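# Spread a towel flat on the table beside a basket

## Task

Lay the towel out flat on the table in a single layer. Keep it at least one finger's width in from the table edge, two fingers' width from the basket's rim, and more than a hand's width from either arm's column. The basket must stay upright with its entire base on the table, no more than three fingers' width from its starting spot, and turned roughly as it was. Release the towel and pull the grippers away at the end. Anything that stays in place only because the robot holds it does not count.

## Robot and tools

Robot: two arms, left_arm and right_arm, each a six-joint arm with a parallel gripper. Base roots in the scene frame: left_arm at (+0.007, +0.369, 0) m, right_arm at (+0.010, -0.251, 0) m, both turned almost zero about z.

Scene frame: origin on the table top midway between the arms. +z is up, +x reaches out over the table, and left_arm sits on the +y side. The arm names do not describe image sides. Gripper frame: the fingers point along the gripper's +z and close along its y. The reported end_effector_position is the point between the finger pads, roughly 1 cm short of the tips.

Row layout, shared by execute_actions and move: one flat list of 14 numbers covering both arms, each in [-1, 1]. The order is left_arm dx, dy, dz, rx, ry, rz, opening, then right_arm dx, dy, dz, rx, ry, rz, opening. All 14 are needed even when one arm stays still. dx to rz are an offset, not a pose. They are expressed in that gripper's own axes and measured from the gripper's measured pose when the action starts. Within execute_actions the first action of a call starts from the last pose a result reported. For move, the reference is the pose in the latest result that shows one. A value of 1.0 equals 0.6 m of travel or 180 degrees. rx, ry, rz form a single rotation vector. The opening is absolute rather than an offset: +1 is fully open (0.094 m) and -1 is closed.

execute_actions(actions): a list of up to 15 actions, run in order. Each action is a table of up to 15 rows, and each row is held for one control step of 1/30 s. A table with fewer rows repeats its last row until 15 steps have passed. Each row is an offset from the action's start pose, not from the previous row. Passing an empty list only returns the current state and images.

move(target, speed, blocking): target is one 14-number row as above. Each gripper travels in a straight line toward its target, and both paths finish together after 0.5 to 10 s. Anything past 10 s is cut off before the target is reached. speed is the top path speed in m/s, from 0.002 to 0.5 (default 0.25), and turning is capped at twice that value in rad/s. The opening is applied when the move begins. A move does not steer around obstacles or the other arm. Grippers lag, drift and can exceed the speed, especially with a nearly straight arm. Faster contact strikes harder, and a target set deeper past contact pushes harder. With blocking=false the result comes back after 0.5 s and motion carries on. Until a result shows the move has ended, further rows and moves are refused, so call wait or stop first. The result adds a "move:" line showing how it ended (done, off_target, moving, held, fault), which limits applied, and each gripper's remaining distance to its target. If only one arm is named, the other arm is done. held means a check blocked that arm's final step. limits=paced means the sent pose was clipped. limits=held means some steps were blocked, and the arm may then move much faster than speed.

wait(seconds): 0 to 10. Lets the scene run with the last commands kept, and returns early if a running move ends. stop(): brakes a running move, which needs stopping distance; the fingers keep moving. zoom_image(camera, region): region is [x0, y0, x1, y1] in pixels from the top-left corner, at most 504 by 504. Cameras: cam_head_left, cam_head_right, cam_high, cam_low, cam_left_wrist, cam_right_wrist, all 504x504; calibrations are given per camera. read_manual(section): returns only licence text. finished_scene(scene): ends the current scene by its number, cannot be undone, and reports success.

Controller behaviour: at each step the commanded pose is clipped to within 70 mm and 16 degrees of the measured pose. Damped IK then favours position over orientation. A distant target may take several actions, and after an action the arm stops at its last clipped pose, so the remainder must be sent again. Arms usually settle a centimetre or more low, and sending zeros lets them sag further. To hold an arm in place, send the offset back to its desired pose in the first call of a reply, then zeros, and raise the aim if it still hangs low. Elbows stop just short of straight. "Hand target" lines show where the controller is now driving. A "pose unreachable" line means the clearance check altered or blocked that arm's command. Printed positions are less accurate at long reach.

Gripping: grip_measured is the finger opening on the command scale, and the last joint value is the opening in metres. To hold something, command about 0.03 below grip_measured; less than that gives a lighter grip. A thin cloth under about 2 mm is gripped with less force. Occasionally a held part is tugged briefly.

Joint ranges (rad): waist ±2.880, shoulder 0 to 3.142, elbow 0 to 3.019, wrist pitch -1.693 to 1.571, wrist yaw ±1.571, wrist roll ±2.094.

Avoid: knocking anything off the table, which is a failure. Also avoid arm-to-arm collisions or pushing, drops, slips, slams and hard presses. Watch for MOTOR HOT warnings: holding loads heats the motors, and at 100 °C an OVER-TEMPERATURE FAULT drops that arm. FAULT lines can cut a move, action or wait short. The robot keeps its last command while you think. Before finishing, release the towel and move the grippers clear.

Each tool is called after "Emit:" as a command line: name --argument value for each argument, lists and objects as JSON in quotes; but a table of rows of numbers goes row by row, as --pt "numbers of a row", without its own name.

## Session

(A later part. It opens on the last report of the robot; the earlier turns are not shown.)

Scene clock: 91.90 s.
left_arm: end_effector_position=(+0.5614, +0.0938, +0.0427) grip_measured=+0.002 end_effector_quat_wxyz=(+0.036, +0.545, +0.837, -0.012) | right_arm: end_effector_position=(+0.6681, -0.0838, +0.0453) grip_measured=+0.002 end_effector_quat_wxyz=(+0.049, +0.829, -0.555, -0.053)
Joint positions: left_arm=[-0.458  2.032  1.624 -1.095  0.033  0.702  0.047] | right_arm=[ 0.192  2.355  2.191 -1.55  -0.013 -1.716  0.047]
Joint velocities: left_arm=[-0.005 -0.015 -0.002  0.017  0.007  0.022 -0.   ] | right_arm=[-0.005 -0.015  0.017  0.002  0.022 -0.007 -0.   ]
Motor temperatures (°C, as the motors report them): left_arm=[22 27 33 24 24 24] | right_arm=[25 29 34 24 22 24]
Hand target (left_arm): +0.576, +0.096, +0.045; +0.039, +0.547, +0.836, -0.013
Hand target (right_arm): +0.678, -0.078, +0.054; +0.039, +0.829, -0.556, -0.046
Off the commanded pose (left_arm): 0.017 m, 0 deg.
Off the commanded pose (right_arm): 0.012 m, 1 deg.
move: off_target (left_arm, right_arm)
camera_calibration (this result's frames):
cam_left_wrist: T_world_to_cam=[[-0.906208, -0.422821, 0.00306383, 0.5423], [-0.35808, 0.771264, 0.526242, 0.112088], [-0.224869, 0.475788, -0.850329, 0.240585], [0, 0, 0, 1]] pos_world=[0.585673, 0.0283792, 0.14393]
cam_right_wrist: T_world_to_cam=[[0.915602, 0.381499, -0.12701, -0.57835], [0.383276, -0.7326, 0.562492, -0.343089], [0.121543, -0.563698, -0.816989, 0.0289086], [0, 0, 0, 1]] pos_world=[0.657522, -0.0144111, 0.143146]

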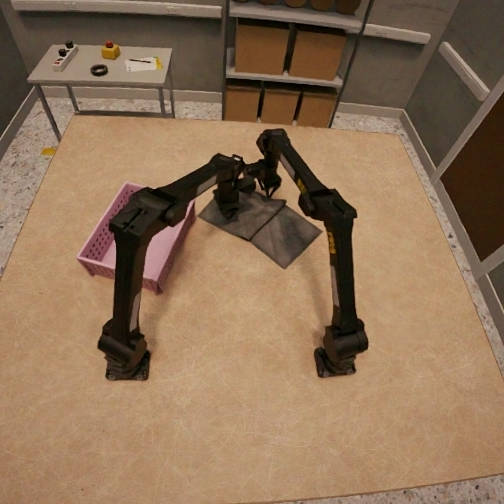

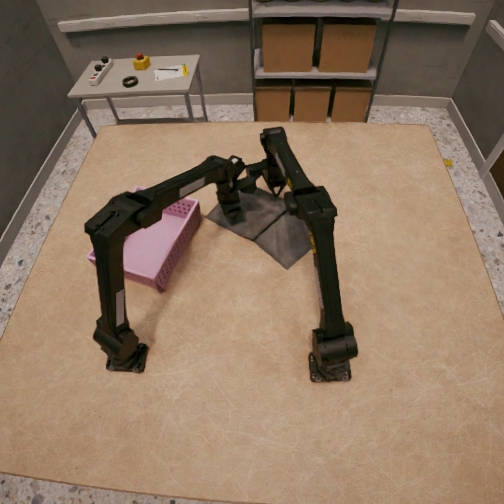

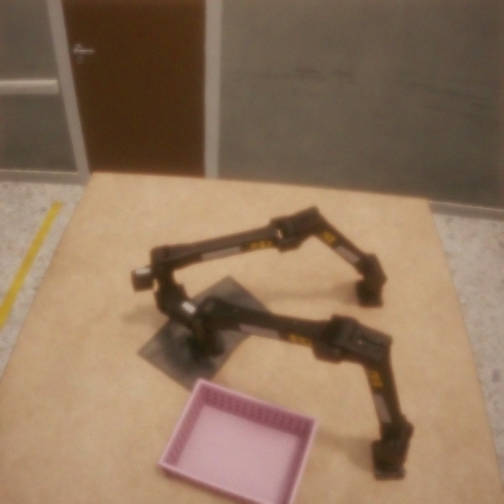

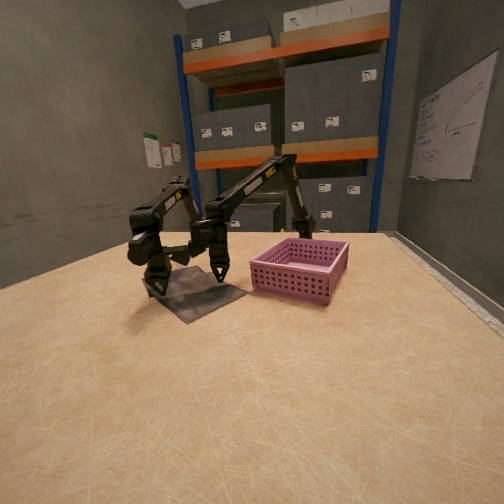

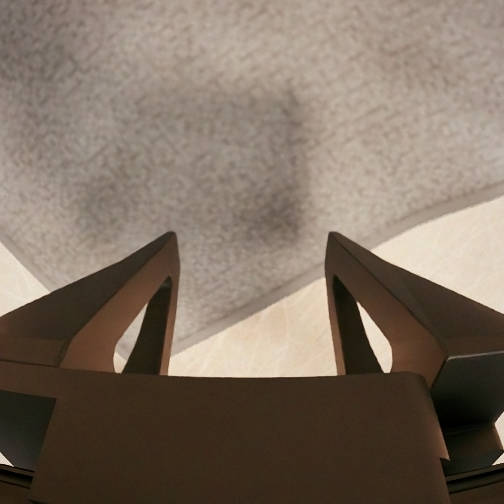

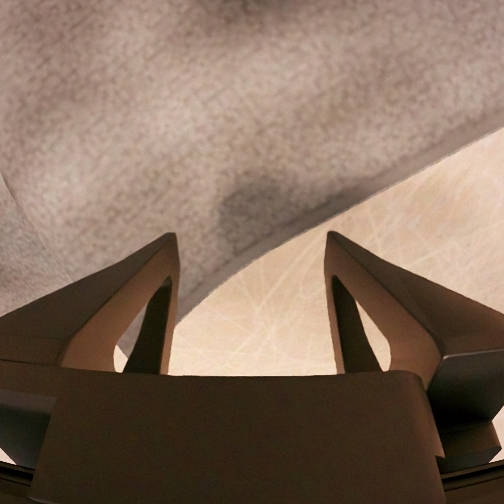

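Emit:
move --target '[0.2,0,-0.3,0,0,0,1,-0.3,0,-0.3,0,0,0,1]'

Scene clock: 95.53 s.
left_arm: end_effector_position=(+0.5082, +0.2105, +0.2188) grip_measured=+1.000 end_effector_quat_wxyz=(+0.048, +0.541, +0.840, -0.007) | right_arm: end_effector_position=(+0.6179, +0.0845, +0.2051) grip_measured=+1.000 end_effector_quat_wxyz=(-0.026, +0.833, -0.552, -0.006)
Joint positions: left_arm=[-0.3    1.661  1.561 -1.382  0.041  0.85   0.094] | right_arm=[ 0.442  2.231  2.396 -1.695 -0.036 -1.473  0.094]
Joint velocities: left_arm=[-0.005  0.015 -0.002  0.007  0.007 -0.081  0.   ] | right_arm=[ 0.005 -0.015 -0.007 -0.002  0.022 -0.037  0.   ]
Motor temperatures (°C, as the motors report them): left_arm=[22 27 34 24 24 24] | right_arm=[25 30 35 24 22 24]
Hand target (left_arm): +0.506, +0.214, +0.213; +0.036, +0.545, +0.837, -0.013
Hand target (right_arm): +0.623, +0.083, +0.228; -0.045, +0.829, -0.558, +0.001
Off the commanded pose (left_arm): 0.007 m, 2 deg.
Off the commanded pose (right_arm): 0.026 m, 10 deg.
joint sent to its limit (right arm) — the command would take joint 4 (wrist pitch) past its lower limit, so that joint was sent only as far as its limit.
move: off_target (right_arm); limits=paced
camera_calibration (this result's frames):
cam_left_wrist: T_world_to_cam=[[-0.901492, -0.432444, -0.0174323, 0.547016], [-0.379505, 0.770488, 0.512176, -0.0754426], [-0.208056, 0.468338, -0.858704, 0.317698], [0, 0, 0, 1]] pos_world=[0.530599, 0.145891, 0.320984]
cam_right_wrist: T_world_to_cam=[[0.919894, 0.389084, 0.049072, -0.615706], [0.296717, -0.77235, 0.561636, -0.233377], [0.256424, -0.502085, -0.825928, 0.173703], [0, 0, 0, 1]] pos_world=[0.591089, 0.146527, 0.304753]

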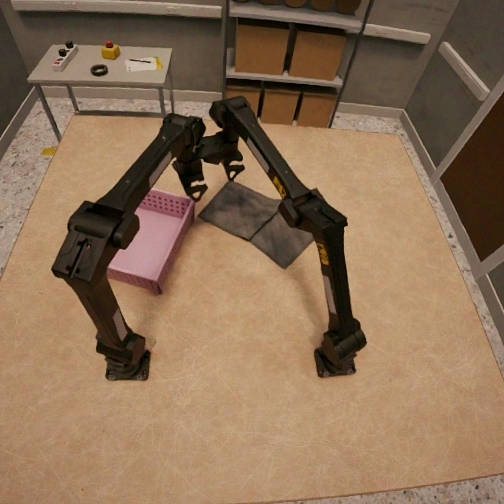

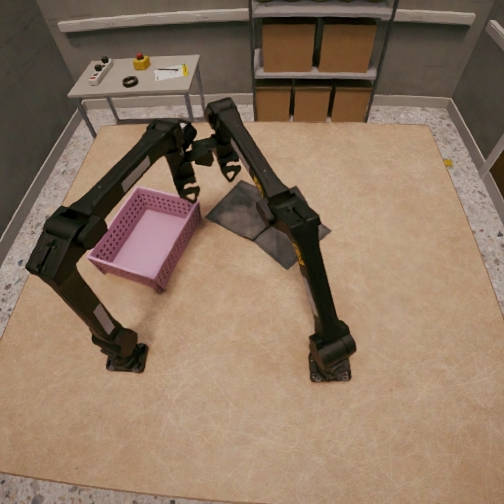

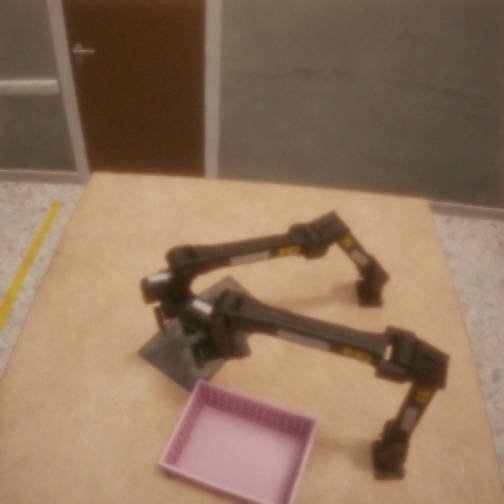

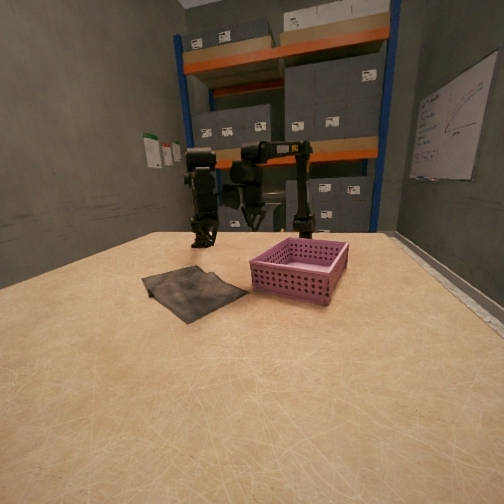

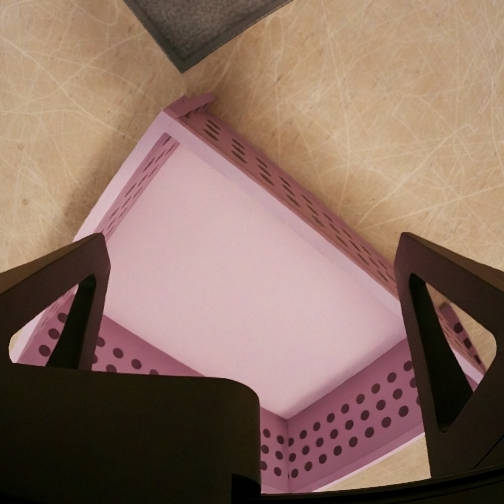

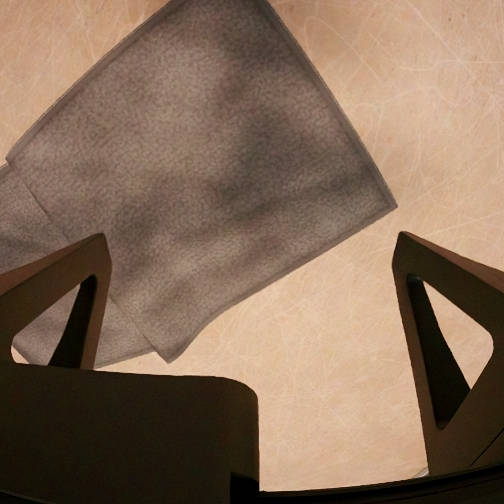

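Emit:
move --target '[0,0,0,0,0,0,-1,0.28,0.425,0.2,0,0,0,-1]' --speed 0.2

Emit:
move --target '[-0.235,0.043,0.37,0,0,0,-1,0,0,0.14,0,0,0,-1]' --speed 0.1

Scene clock: 109.10 s.
left_arm: end_effector_position=(+0.5082, +0.2105, +0.2188) grip_measured=-0.981 end_effector_quat_wxyz=(+0.048, +0.542, +0.839, -0.007) | right_arm: end_effector_position=(+0.4422, -0.1620, +0.0512) grip_measured=-0.987 end_effector_quat_wxyz=(-0.012, +0.829, -0.558, -0.024)
Joint positions: left_arm=[-0.3    1.661  1.561 -1.382  0.041  0.853  0.001] | right_arm=[ 0.13   1.66   1.094 -1.022 -0.051 -1.773  0.001]
Joint velocities: left_arm=[-0.005 -0.005 -0.002 -0.012 -0.022 -0.051 -0.   ] | right_arm=[ 0.005 -0.005  0.017 -0.002  0.037 -0.007 -0.   ]
Motor temperatures (°C, as the motors report them): left_arm=[22 27 34 24 24 24] | right_arm=[25 31 35 24 22 24]
Hand target (left_arm): +0.508, +0.211, +0.219; +0.048, +0.541, +0.840, -0.007
Hand target (right_arm): +0.449, -0.159, +0.062; -0.028, +0.833, -0.552, -0.011
Off the commanded pose (left_arm): 0.000 m, 0 deg.
Off the commanded pose (right_arm): 0.020 m, 3 deg.
move: off_target (right_arm)
camera_calibration (this result's frames):
cam_left_wrist: T_world_to_cam=[[-0.902961, -0.429356, -0.0177412, 0.54718], [-0.376984, 0.771652, 0.512286, -0.0769927], [-0.206263, 0.469262, -0.858632, 0.316577], [0, 0, 0, 1]] pos_world=[0.530355, 0.145789, 0.320973]
cam_right_wrist: T_world_to_cam=[[0.925988, 0.37752, 0.00504573, -0.35296], [0.312641, -0.774206, 0.550328, -0.291973], [0.211666, -0.508019, -0.834933, -0.0128901], [0, 0, 0, 1]] pos_world=[0.420847, -0.0993461, 0.151699]

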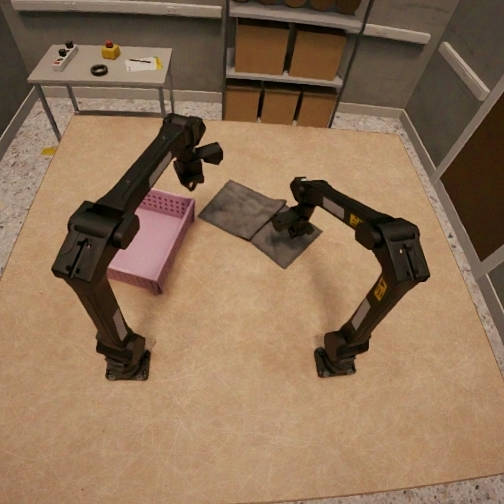

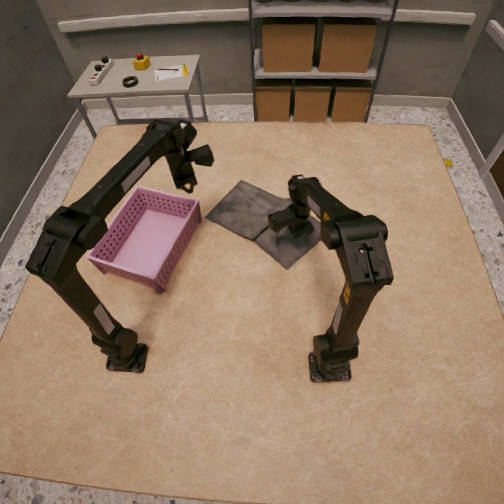

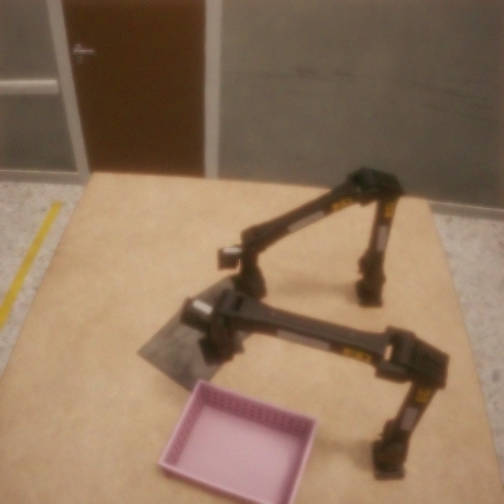

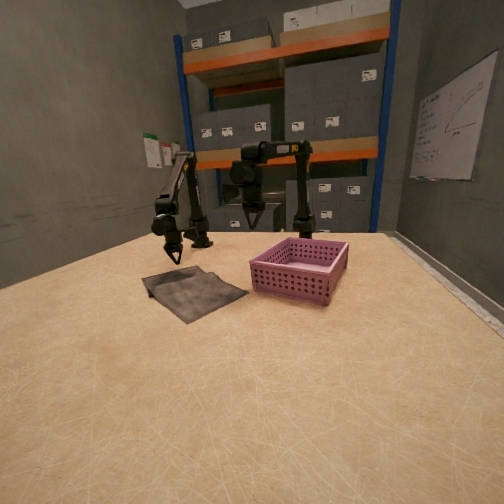

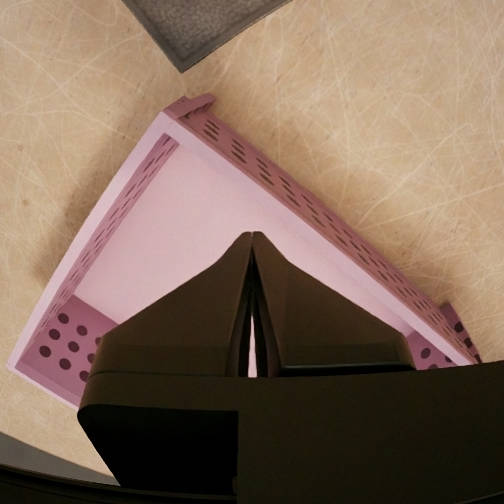

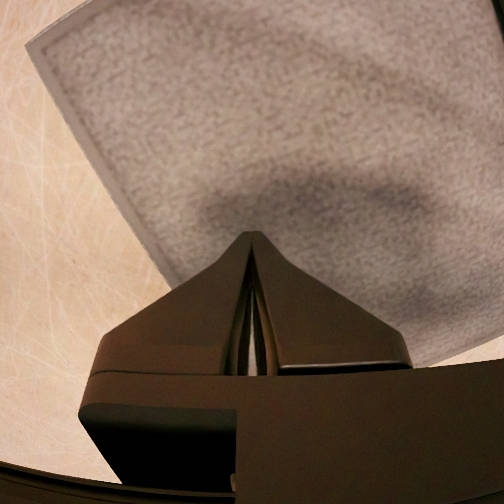

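Scene clock: 112.13 s.
left_arm: end_effector_position=(+0.5887, +0.0932, +0.0124) grip_measured=-0.981 end_effector_quat_wxyz=(+0.033, +0.545, +0.838, -0.011) | right_arm: end_effector_position=(+0.4540, -0.1588, +0.0068) grip_measured=-0.987 end_effector_quat_wxyz=(-0.035, +0.830, -0.557, -0.001)
Joint positions: left_arm=[-0.441  2.131  1.705 -1.084  0.031  0.718  0.001] | right_arm=[ 0.133  1.724  1.036 -0.836 -0.051 -1.77   0.001]
Joint velocities: left_arm=[-0.005 -0.005  0.017 -0.017 -0.007  0.007  0.   ] | right_arm=[-0.015 -0.015  0.017  0.002  0.066  0.022 -0.001]
Motor temperatures (°C, as the motors report them): left_arm=[22 27 34 24 24 24] | right_arm=[25 31 34 24 22 24]
Hand target (left_arm): +0.603, +0.079, +0.013; +0.049, +0.542, +0.839, -0.007
Hand target (right_arm): +0.439, -0.158, -0.029; -0.012, +0.829, -0.558, -0.024
Off the commanded pose (left_arm): 0.022 m, 2 deg.
Off the commanded pose (right_arm): 0.042 m, 4 deg.
move: off_target (left_arm, right_arm)
camera_calibration (this result's frames):
cam_left_wrist: T_world_to_cam=[[-0.905483, -0.424351, 0.00515945, 0.56653], [-0.356895, 0.768011, 0.531775, 0.137855], [-0.229622, 0.479672, -0.84687, 0.223677], [0, 0, 0, 1]] pos_world=[0.613544, 0.0272418, 0.113195]
cam_right_wrist: T_world_to_cam=[[0.923769, 0.376723, 0.0687852, -0.364462], [0.276831, -0.781031, 0.559782, -0.253624], [0.264606, -0.498067, -0.82578, -0.0732701], [0, 0, 0, 1]] pos_world=[0.426277, -0.0972804, 0.106539]

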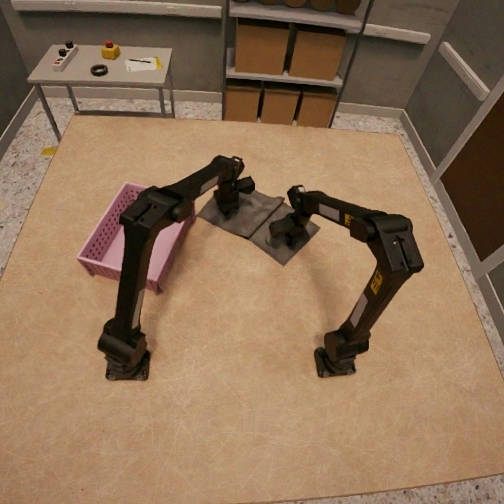

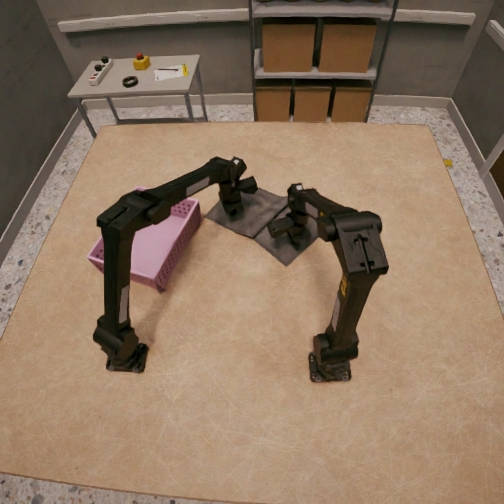

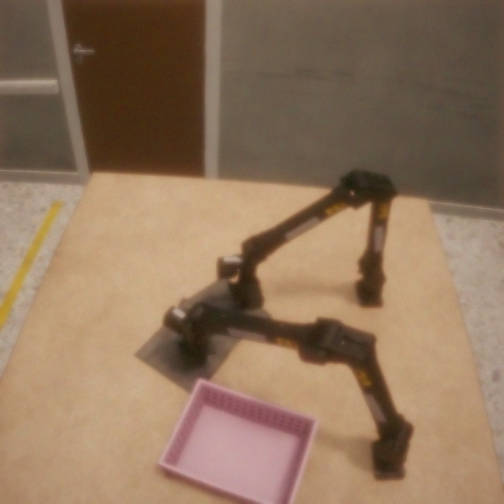

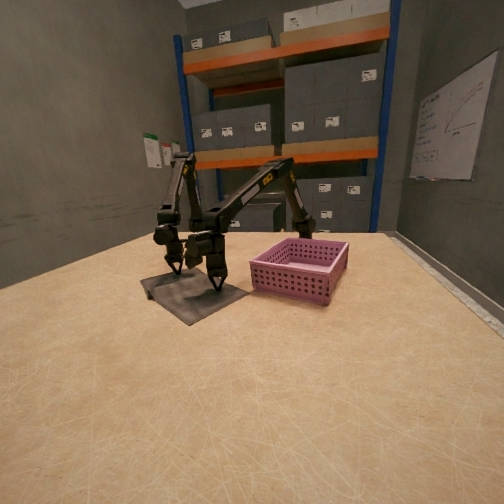

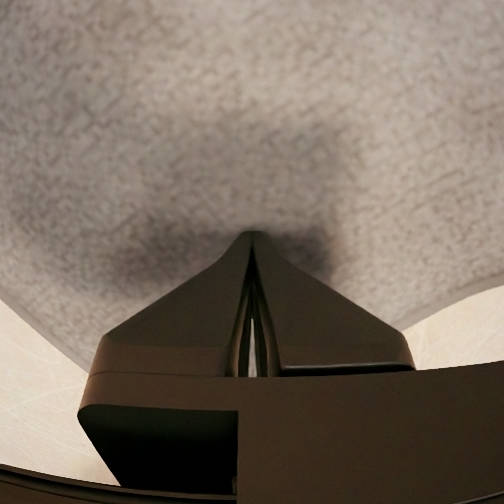

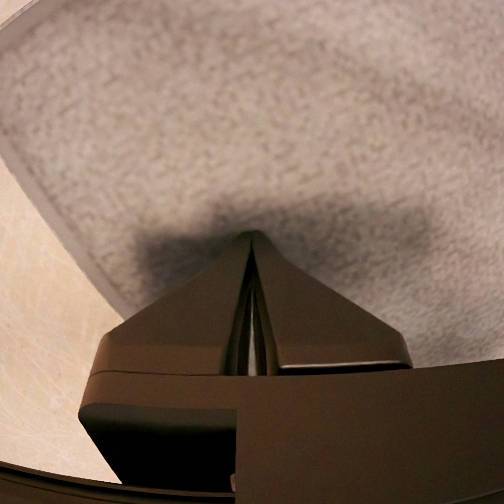

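Emit:
move --target '[0,0,0.015,0,0,0,-1,0.128,0.153,0.012,0,0,0,-1]' --speed 0.04

Scene clock: 118.17 s.
left_arm: end_effector_position=(+0.5895, +0.0928, +0.0132) grip_measured=-0.981 end_effector_quat_wxyz=(+0.034, +0.544, +0.838, -0.011) | right_arm: end_effector_position=(+0.4127, -0.2554, +0.0068) grip_measured=-0.987 end_effector_quat_wxyz=(-0.051, +0.831, -0.554, +0.012)
Joint positions: left_arm=[-0.441  2.131  1.708 -1.084  0.031  0.717  0.001] | right_arm=[-0.095  1.599  0.866 -0.763 -0.075 -2.003  0.001]
Joint velocities: left_arm=[-0.005  0.005 -0.022 -0.012  0.022 -0.081 -0.   ] | right_arm=[ 0.005 -0.005 -0.012  0.017  0.066 -0.037 -0.   ]
Motor temperatures (°C, as the motors report them): left_arm=[22 28 34 24 24 24] | right_arm=[25 30 33 24 22 24]
Hand target (left_arm): +0.589, +0.093, +0.004; +0.033, +0.545, +0.838, -0.011
Hand target (right_arm): +0.397, -0.261, -0.010; -0.037, +0.829, -0.557, -0.005
Off the commanded pose (left_arm): 0.010 m, 0 deg.
Off the commanded pose (right_arm): 0.023 m, 2 deg.
move: off_target (right_arm)
camera_calibration (this result's frames):
cam_left_wrist: T_world_to_cam=[[-0.905169, -0.425036, 0.00374114, 0.567014], [-0.35856, 0.768268, 0.530282, 0.138986], [-0.228263, 0.478653, -0.847813, 0.224065], [0, 0, 0, 1]] pos_world=[0.614224, 0.0269733, 0.114142]
cam_right_wrist: T_world_to_cam=[[0.918145, 0.380377, 0.111008, -0.286904], [0.258035, -0.786564, 0.561013, -0.311343], [0.300712, -0.486447, -0.82033, -0.122496], [0, 0, 0, 1]] pos_world=[0.380593, -0.195347, 0.106029]

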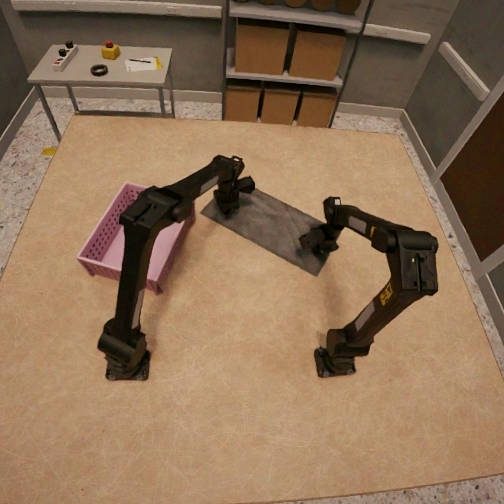

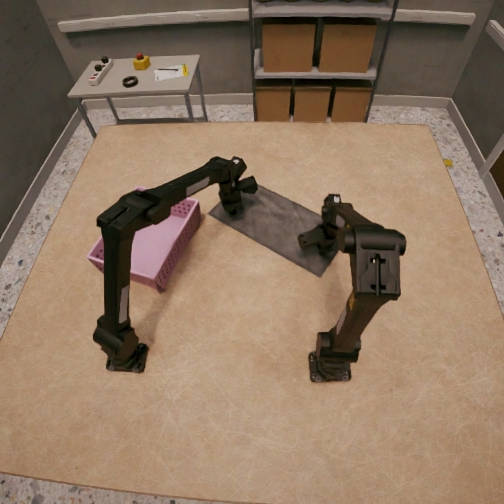

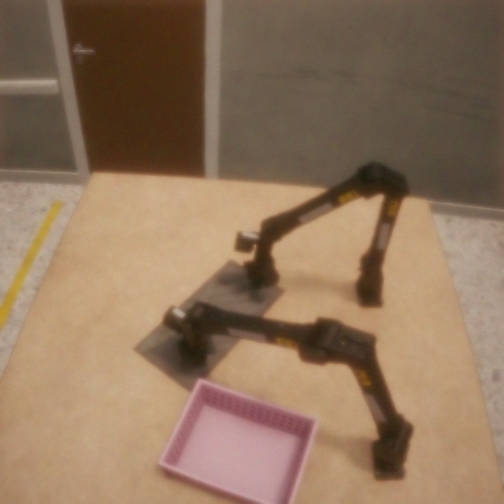

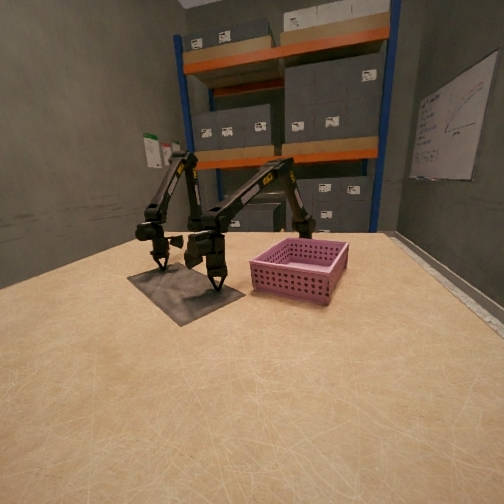

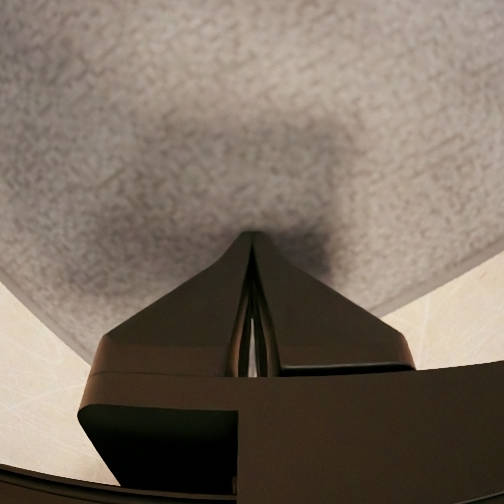

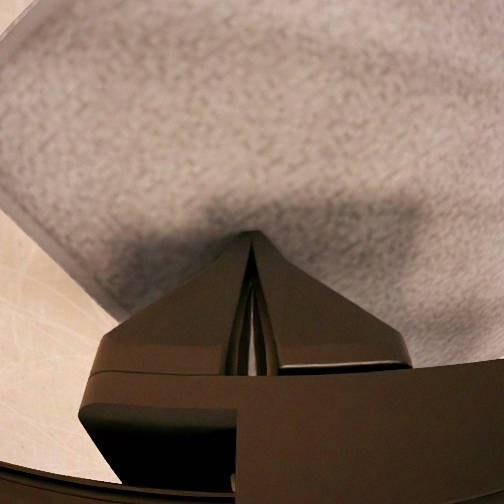

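Opened. Now drag both together by (+0.02,−0.08) away from the basket.

Emit:
move --target '[-0.136,-0.022,0.015,0,0,0,-1,0.136,0.022,0.015,0,0,0,-1]' --speed 0.04

Emit:
move --target '[0.2,0,-0.25,0,0,0,1,0.2,0,-0.25,0,0,0,1]' --speed 0.12

Scene clock: 124.10 s.
left_arm: end_effector_position=(+0.6070, +0.0240, +0.0173) grip_measured=-0.981 end_effector_quat_wxyz=(+0.038, +0.547, +0.836, -0.012) | right_arm: end_effector_position=(+0.4285, -0.3245, +0.0073) grip_measured=-0.987 end_effector_quat_wxyz=(-0.052, +0.810, -0.584, +0.025)
Joint positions: left_arm=[-0.521  2.246  1.923 -1.174  0.029  0.642  0.001] | right_arm=[-0.257  1.64   0.921 -0.763 -0.075 -2.092  0.001]
Joint velocities: left_arm=[-0.015 -0.015  0.022 -0.007  0.007  0.007  0.   ] | right_arm=[-0.005 -0.015 -0.002 -0.007 -0.051  0.037 -0.001]
Motor temperatures (°C, as the motors report them): left_arm=[22 28 35 24 24 24] | right_arm=[25 30 32 24 22 24]
Hand target (left_arm): +0.611, +0.013, +0.010; +0.035, +0.545, +0.838, -0.011
Hand target (right_arm): +0.432, -0.332, -0.006; -0.042, +0.809, -0.586, +0.018
Off the commanded pose (left_arm): 0.014 m, 1 deg.
Off the commanded pose (right_arm): 0.018 m, 4 deg.
joint sent to its limit (right arm) — the command would take joint 6 (wrist roll) past its lower limit, so that joint was sent only as far as its limit.
move: off_target (left_arm, right_arm)
camera_calibration (this result's frames):
cam_left_wrist: T_world_to_cam=[[-0.907634, -0.419761, 0.00136037, 0.554989], [-0.357078, 0.773793, 0.523201, 0.195012], [-0.220672, 0.474389, -0.852208, 0.259993], [0, 0, 0, 1]] pos_world=[0.630734, -0.0412743, 0.118783]
cam_right_wrist: T_world_to_cam=[[0.941126, 0.313954, 0.125355, -0.306675], [0.1897, -0.79739, 0.572873, -0.344361], [0.279813, -0.515366, -0.810002, -0.160931], [0, 0, 0, 1]] pos_world=[0.398976, -0.261246, 0.105364]

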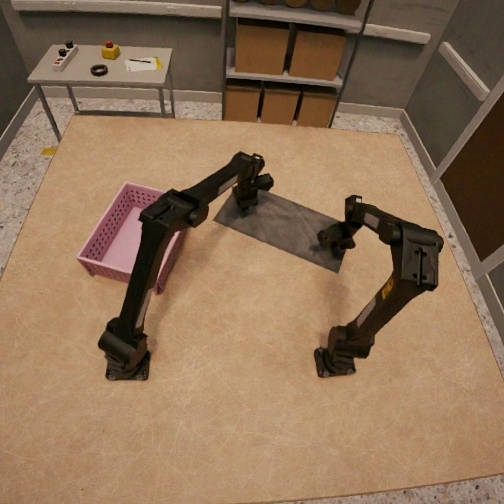

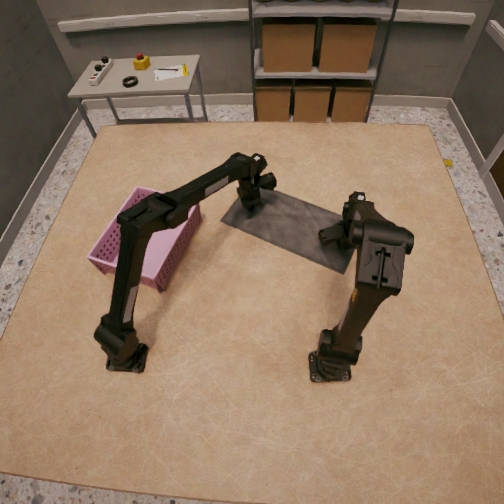

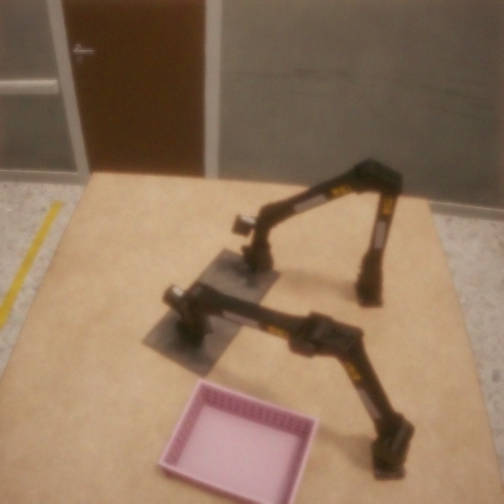

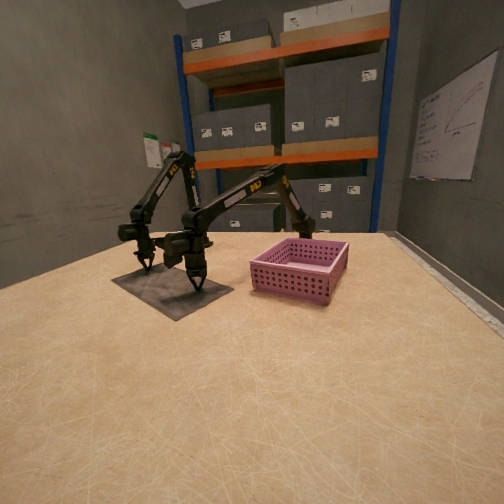

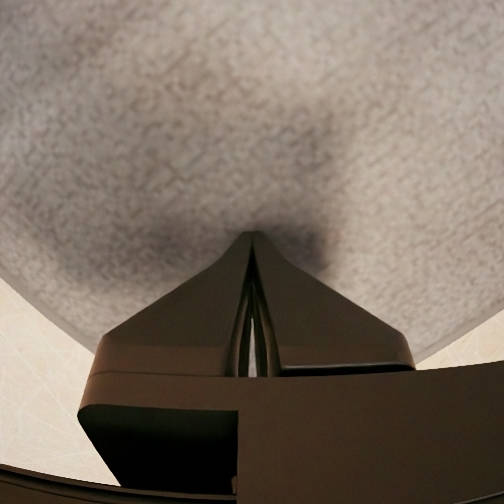

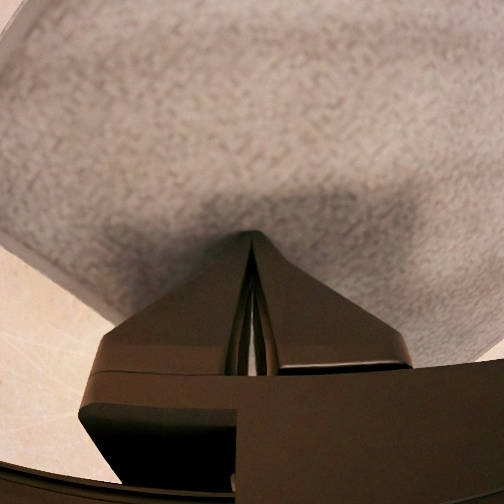

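Scene clock: 126.10 s.
left_arm: end_effector_position=(+0.5571, +0.1356, +0.1651) grip_measured=+1.000 end_effector_quat_wxyz=(+0.053, +0.543, +0.838, -0.008) | right_arm: end_effector_position=(+0.4368, -0.4380, +0.1311) grip_measured=+1.000 end_effector_quat_wxyz=(-0.016, +0.742, -0.670, +0.017)
Joint positions: left_arm=[-0.398  1.862  1.694 -1.3    0.035  0.757  0.094] | right_arm=[-0.473  1.589  1.239 -1.178 -0.02  -2.092  0.094]
Joint velocities: left_arm=[-0.005 -0.005  0.002 -0.002  0.022 -0.007  0.   ] | right_arm=[-0.015 -0.024  0.012 -0.002 -0.022  0.037  0.   ]
Motor temperatures (°C, as the motors report them): left_arm=[22 28 34 24 24 24] | right_arm=[25 30 32 24 22 24]
Hand target (left_arm): +0.552, +0.143, +0.157; +0.038, +0.547, +0.836, -0.013
Hand target (right_arm): +0.448, -0.445, +0.153; -0.021, +0.743, -0.668, +0.038
Off the commanded pose (left_arm): 0.012 m, 2 deg.
Off the commanded pose (right_arm): 0.028 m, 13 deg.
joint sent to its limit (right arm) — the command would take joint 6 (wrist roll) past its lower limit, so that joint was sent only as far as its limit.
move: off_target (left_arm, right_arm)
camera_calibration (this result's frames):
cam_left_wrist: T_world_to_cam=[[-0.90363, -0.427768, -0.021592, 0.559072], [-0.379305, 0.775803, 0.504239, 0.0287458], [-0.198947, 0.463836, -0.863294, 0.313171], [0, 0, 0, 1]] pos_world=[0.578402, 0.0715923, 0.267935]
cam_right_wrist: T_world_to_cam=[[0.992846, 0.104024, 0.0586066, -0.400213], [0.048742, -0.801213, 0.596391, -0.450508], [0.108996, -0.589268, -0.800552, -0.0804459], [0, 0, 0, 1]] pos_world=[0.428077, -0.366725, 0.227733]

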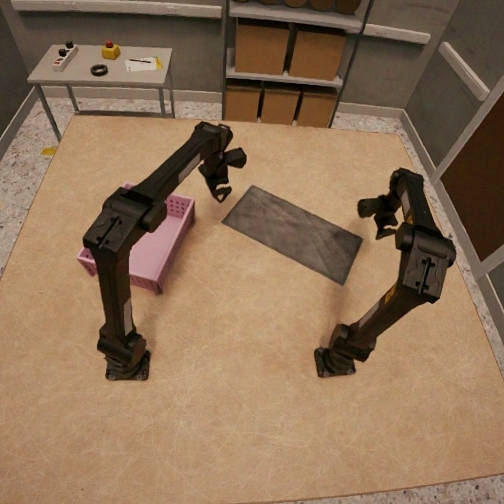

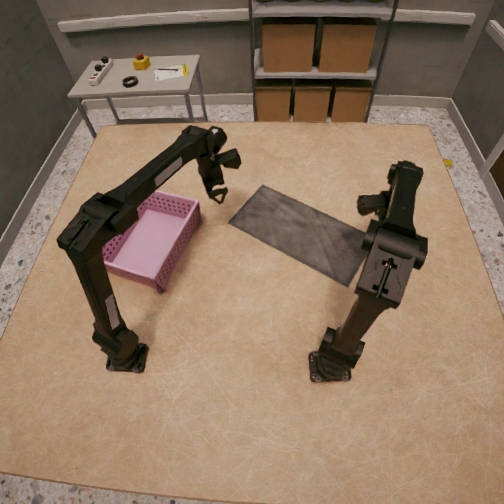

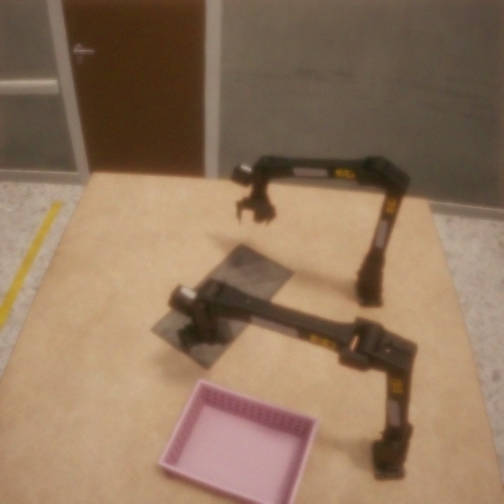

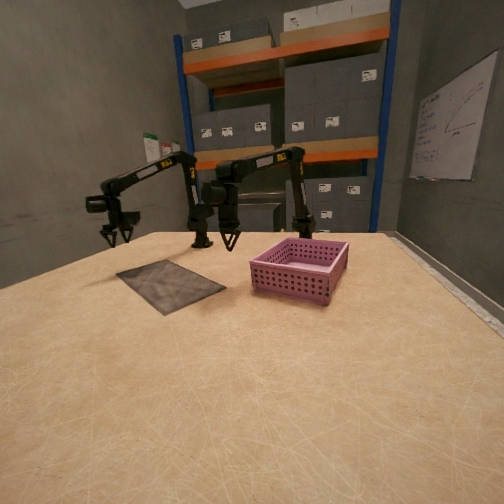

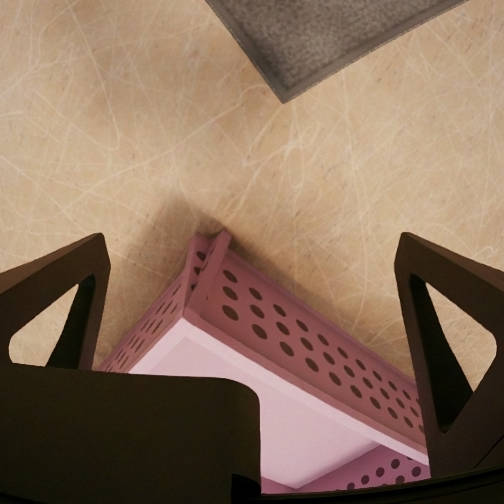

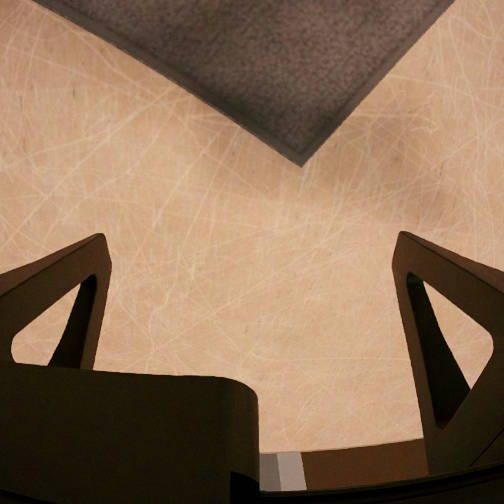

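Emit:
finished_scene --scene 2

The scene is finished: the task was done.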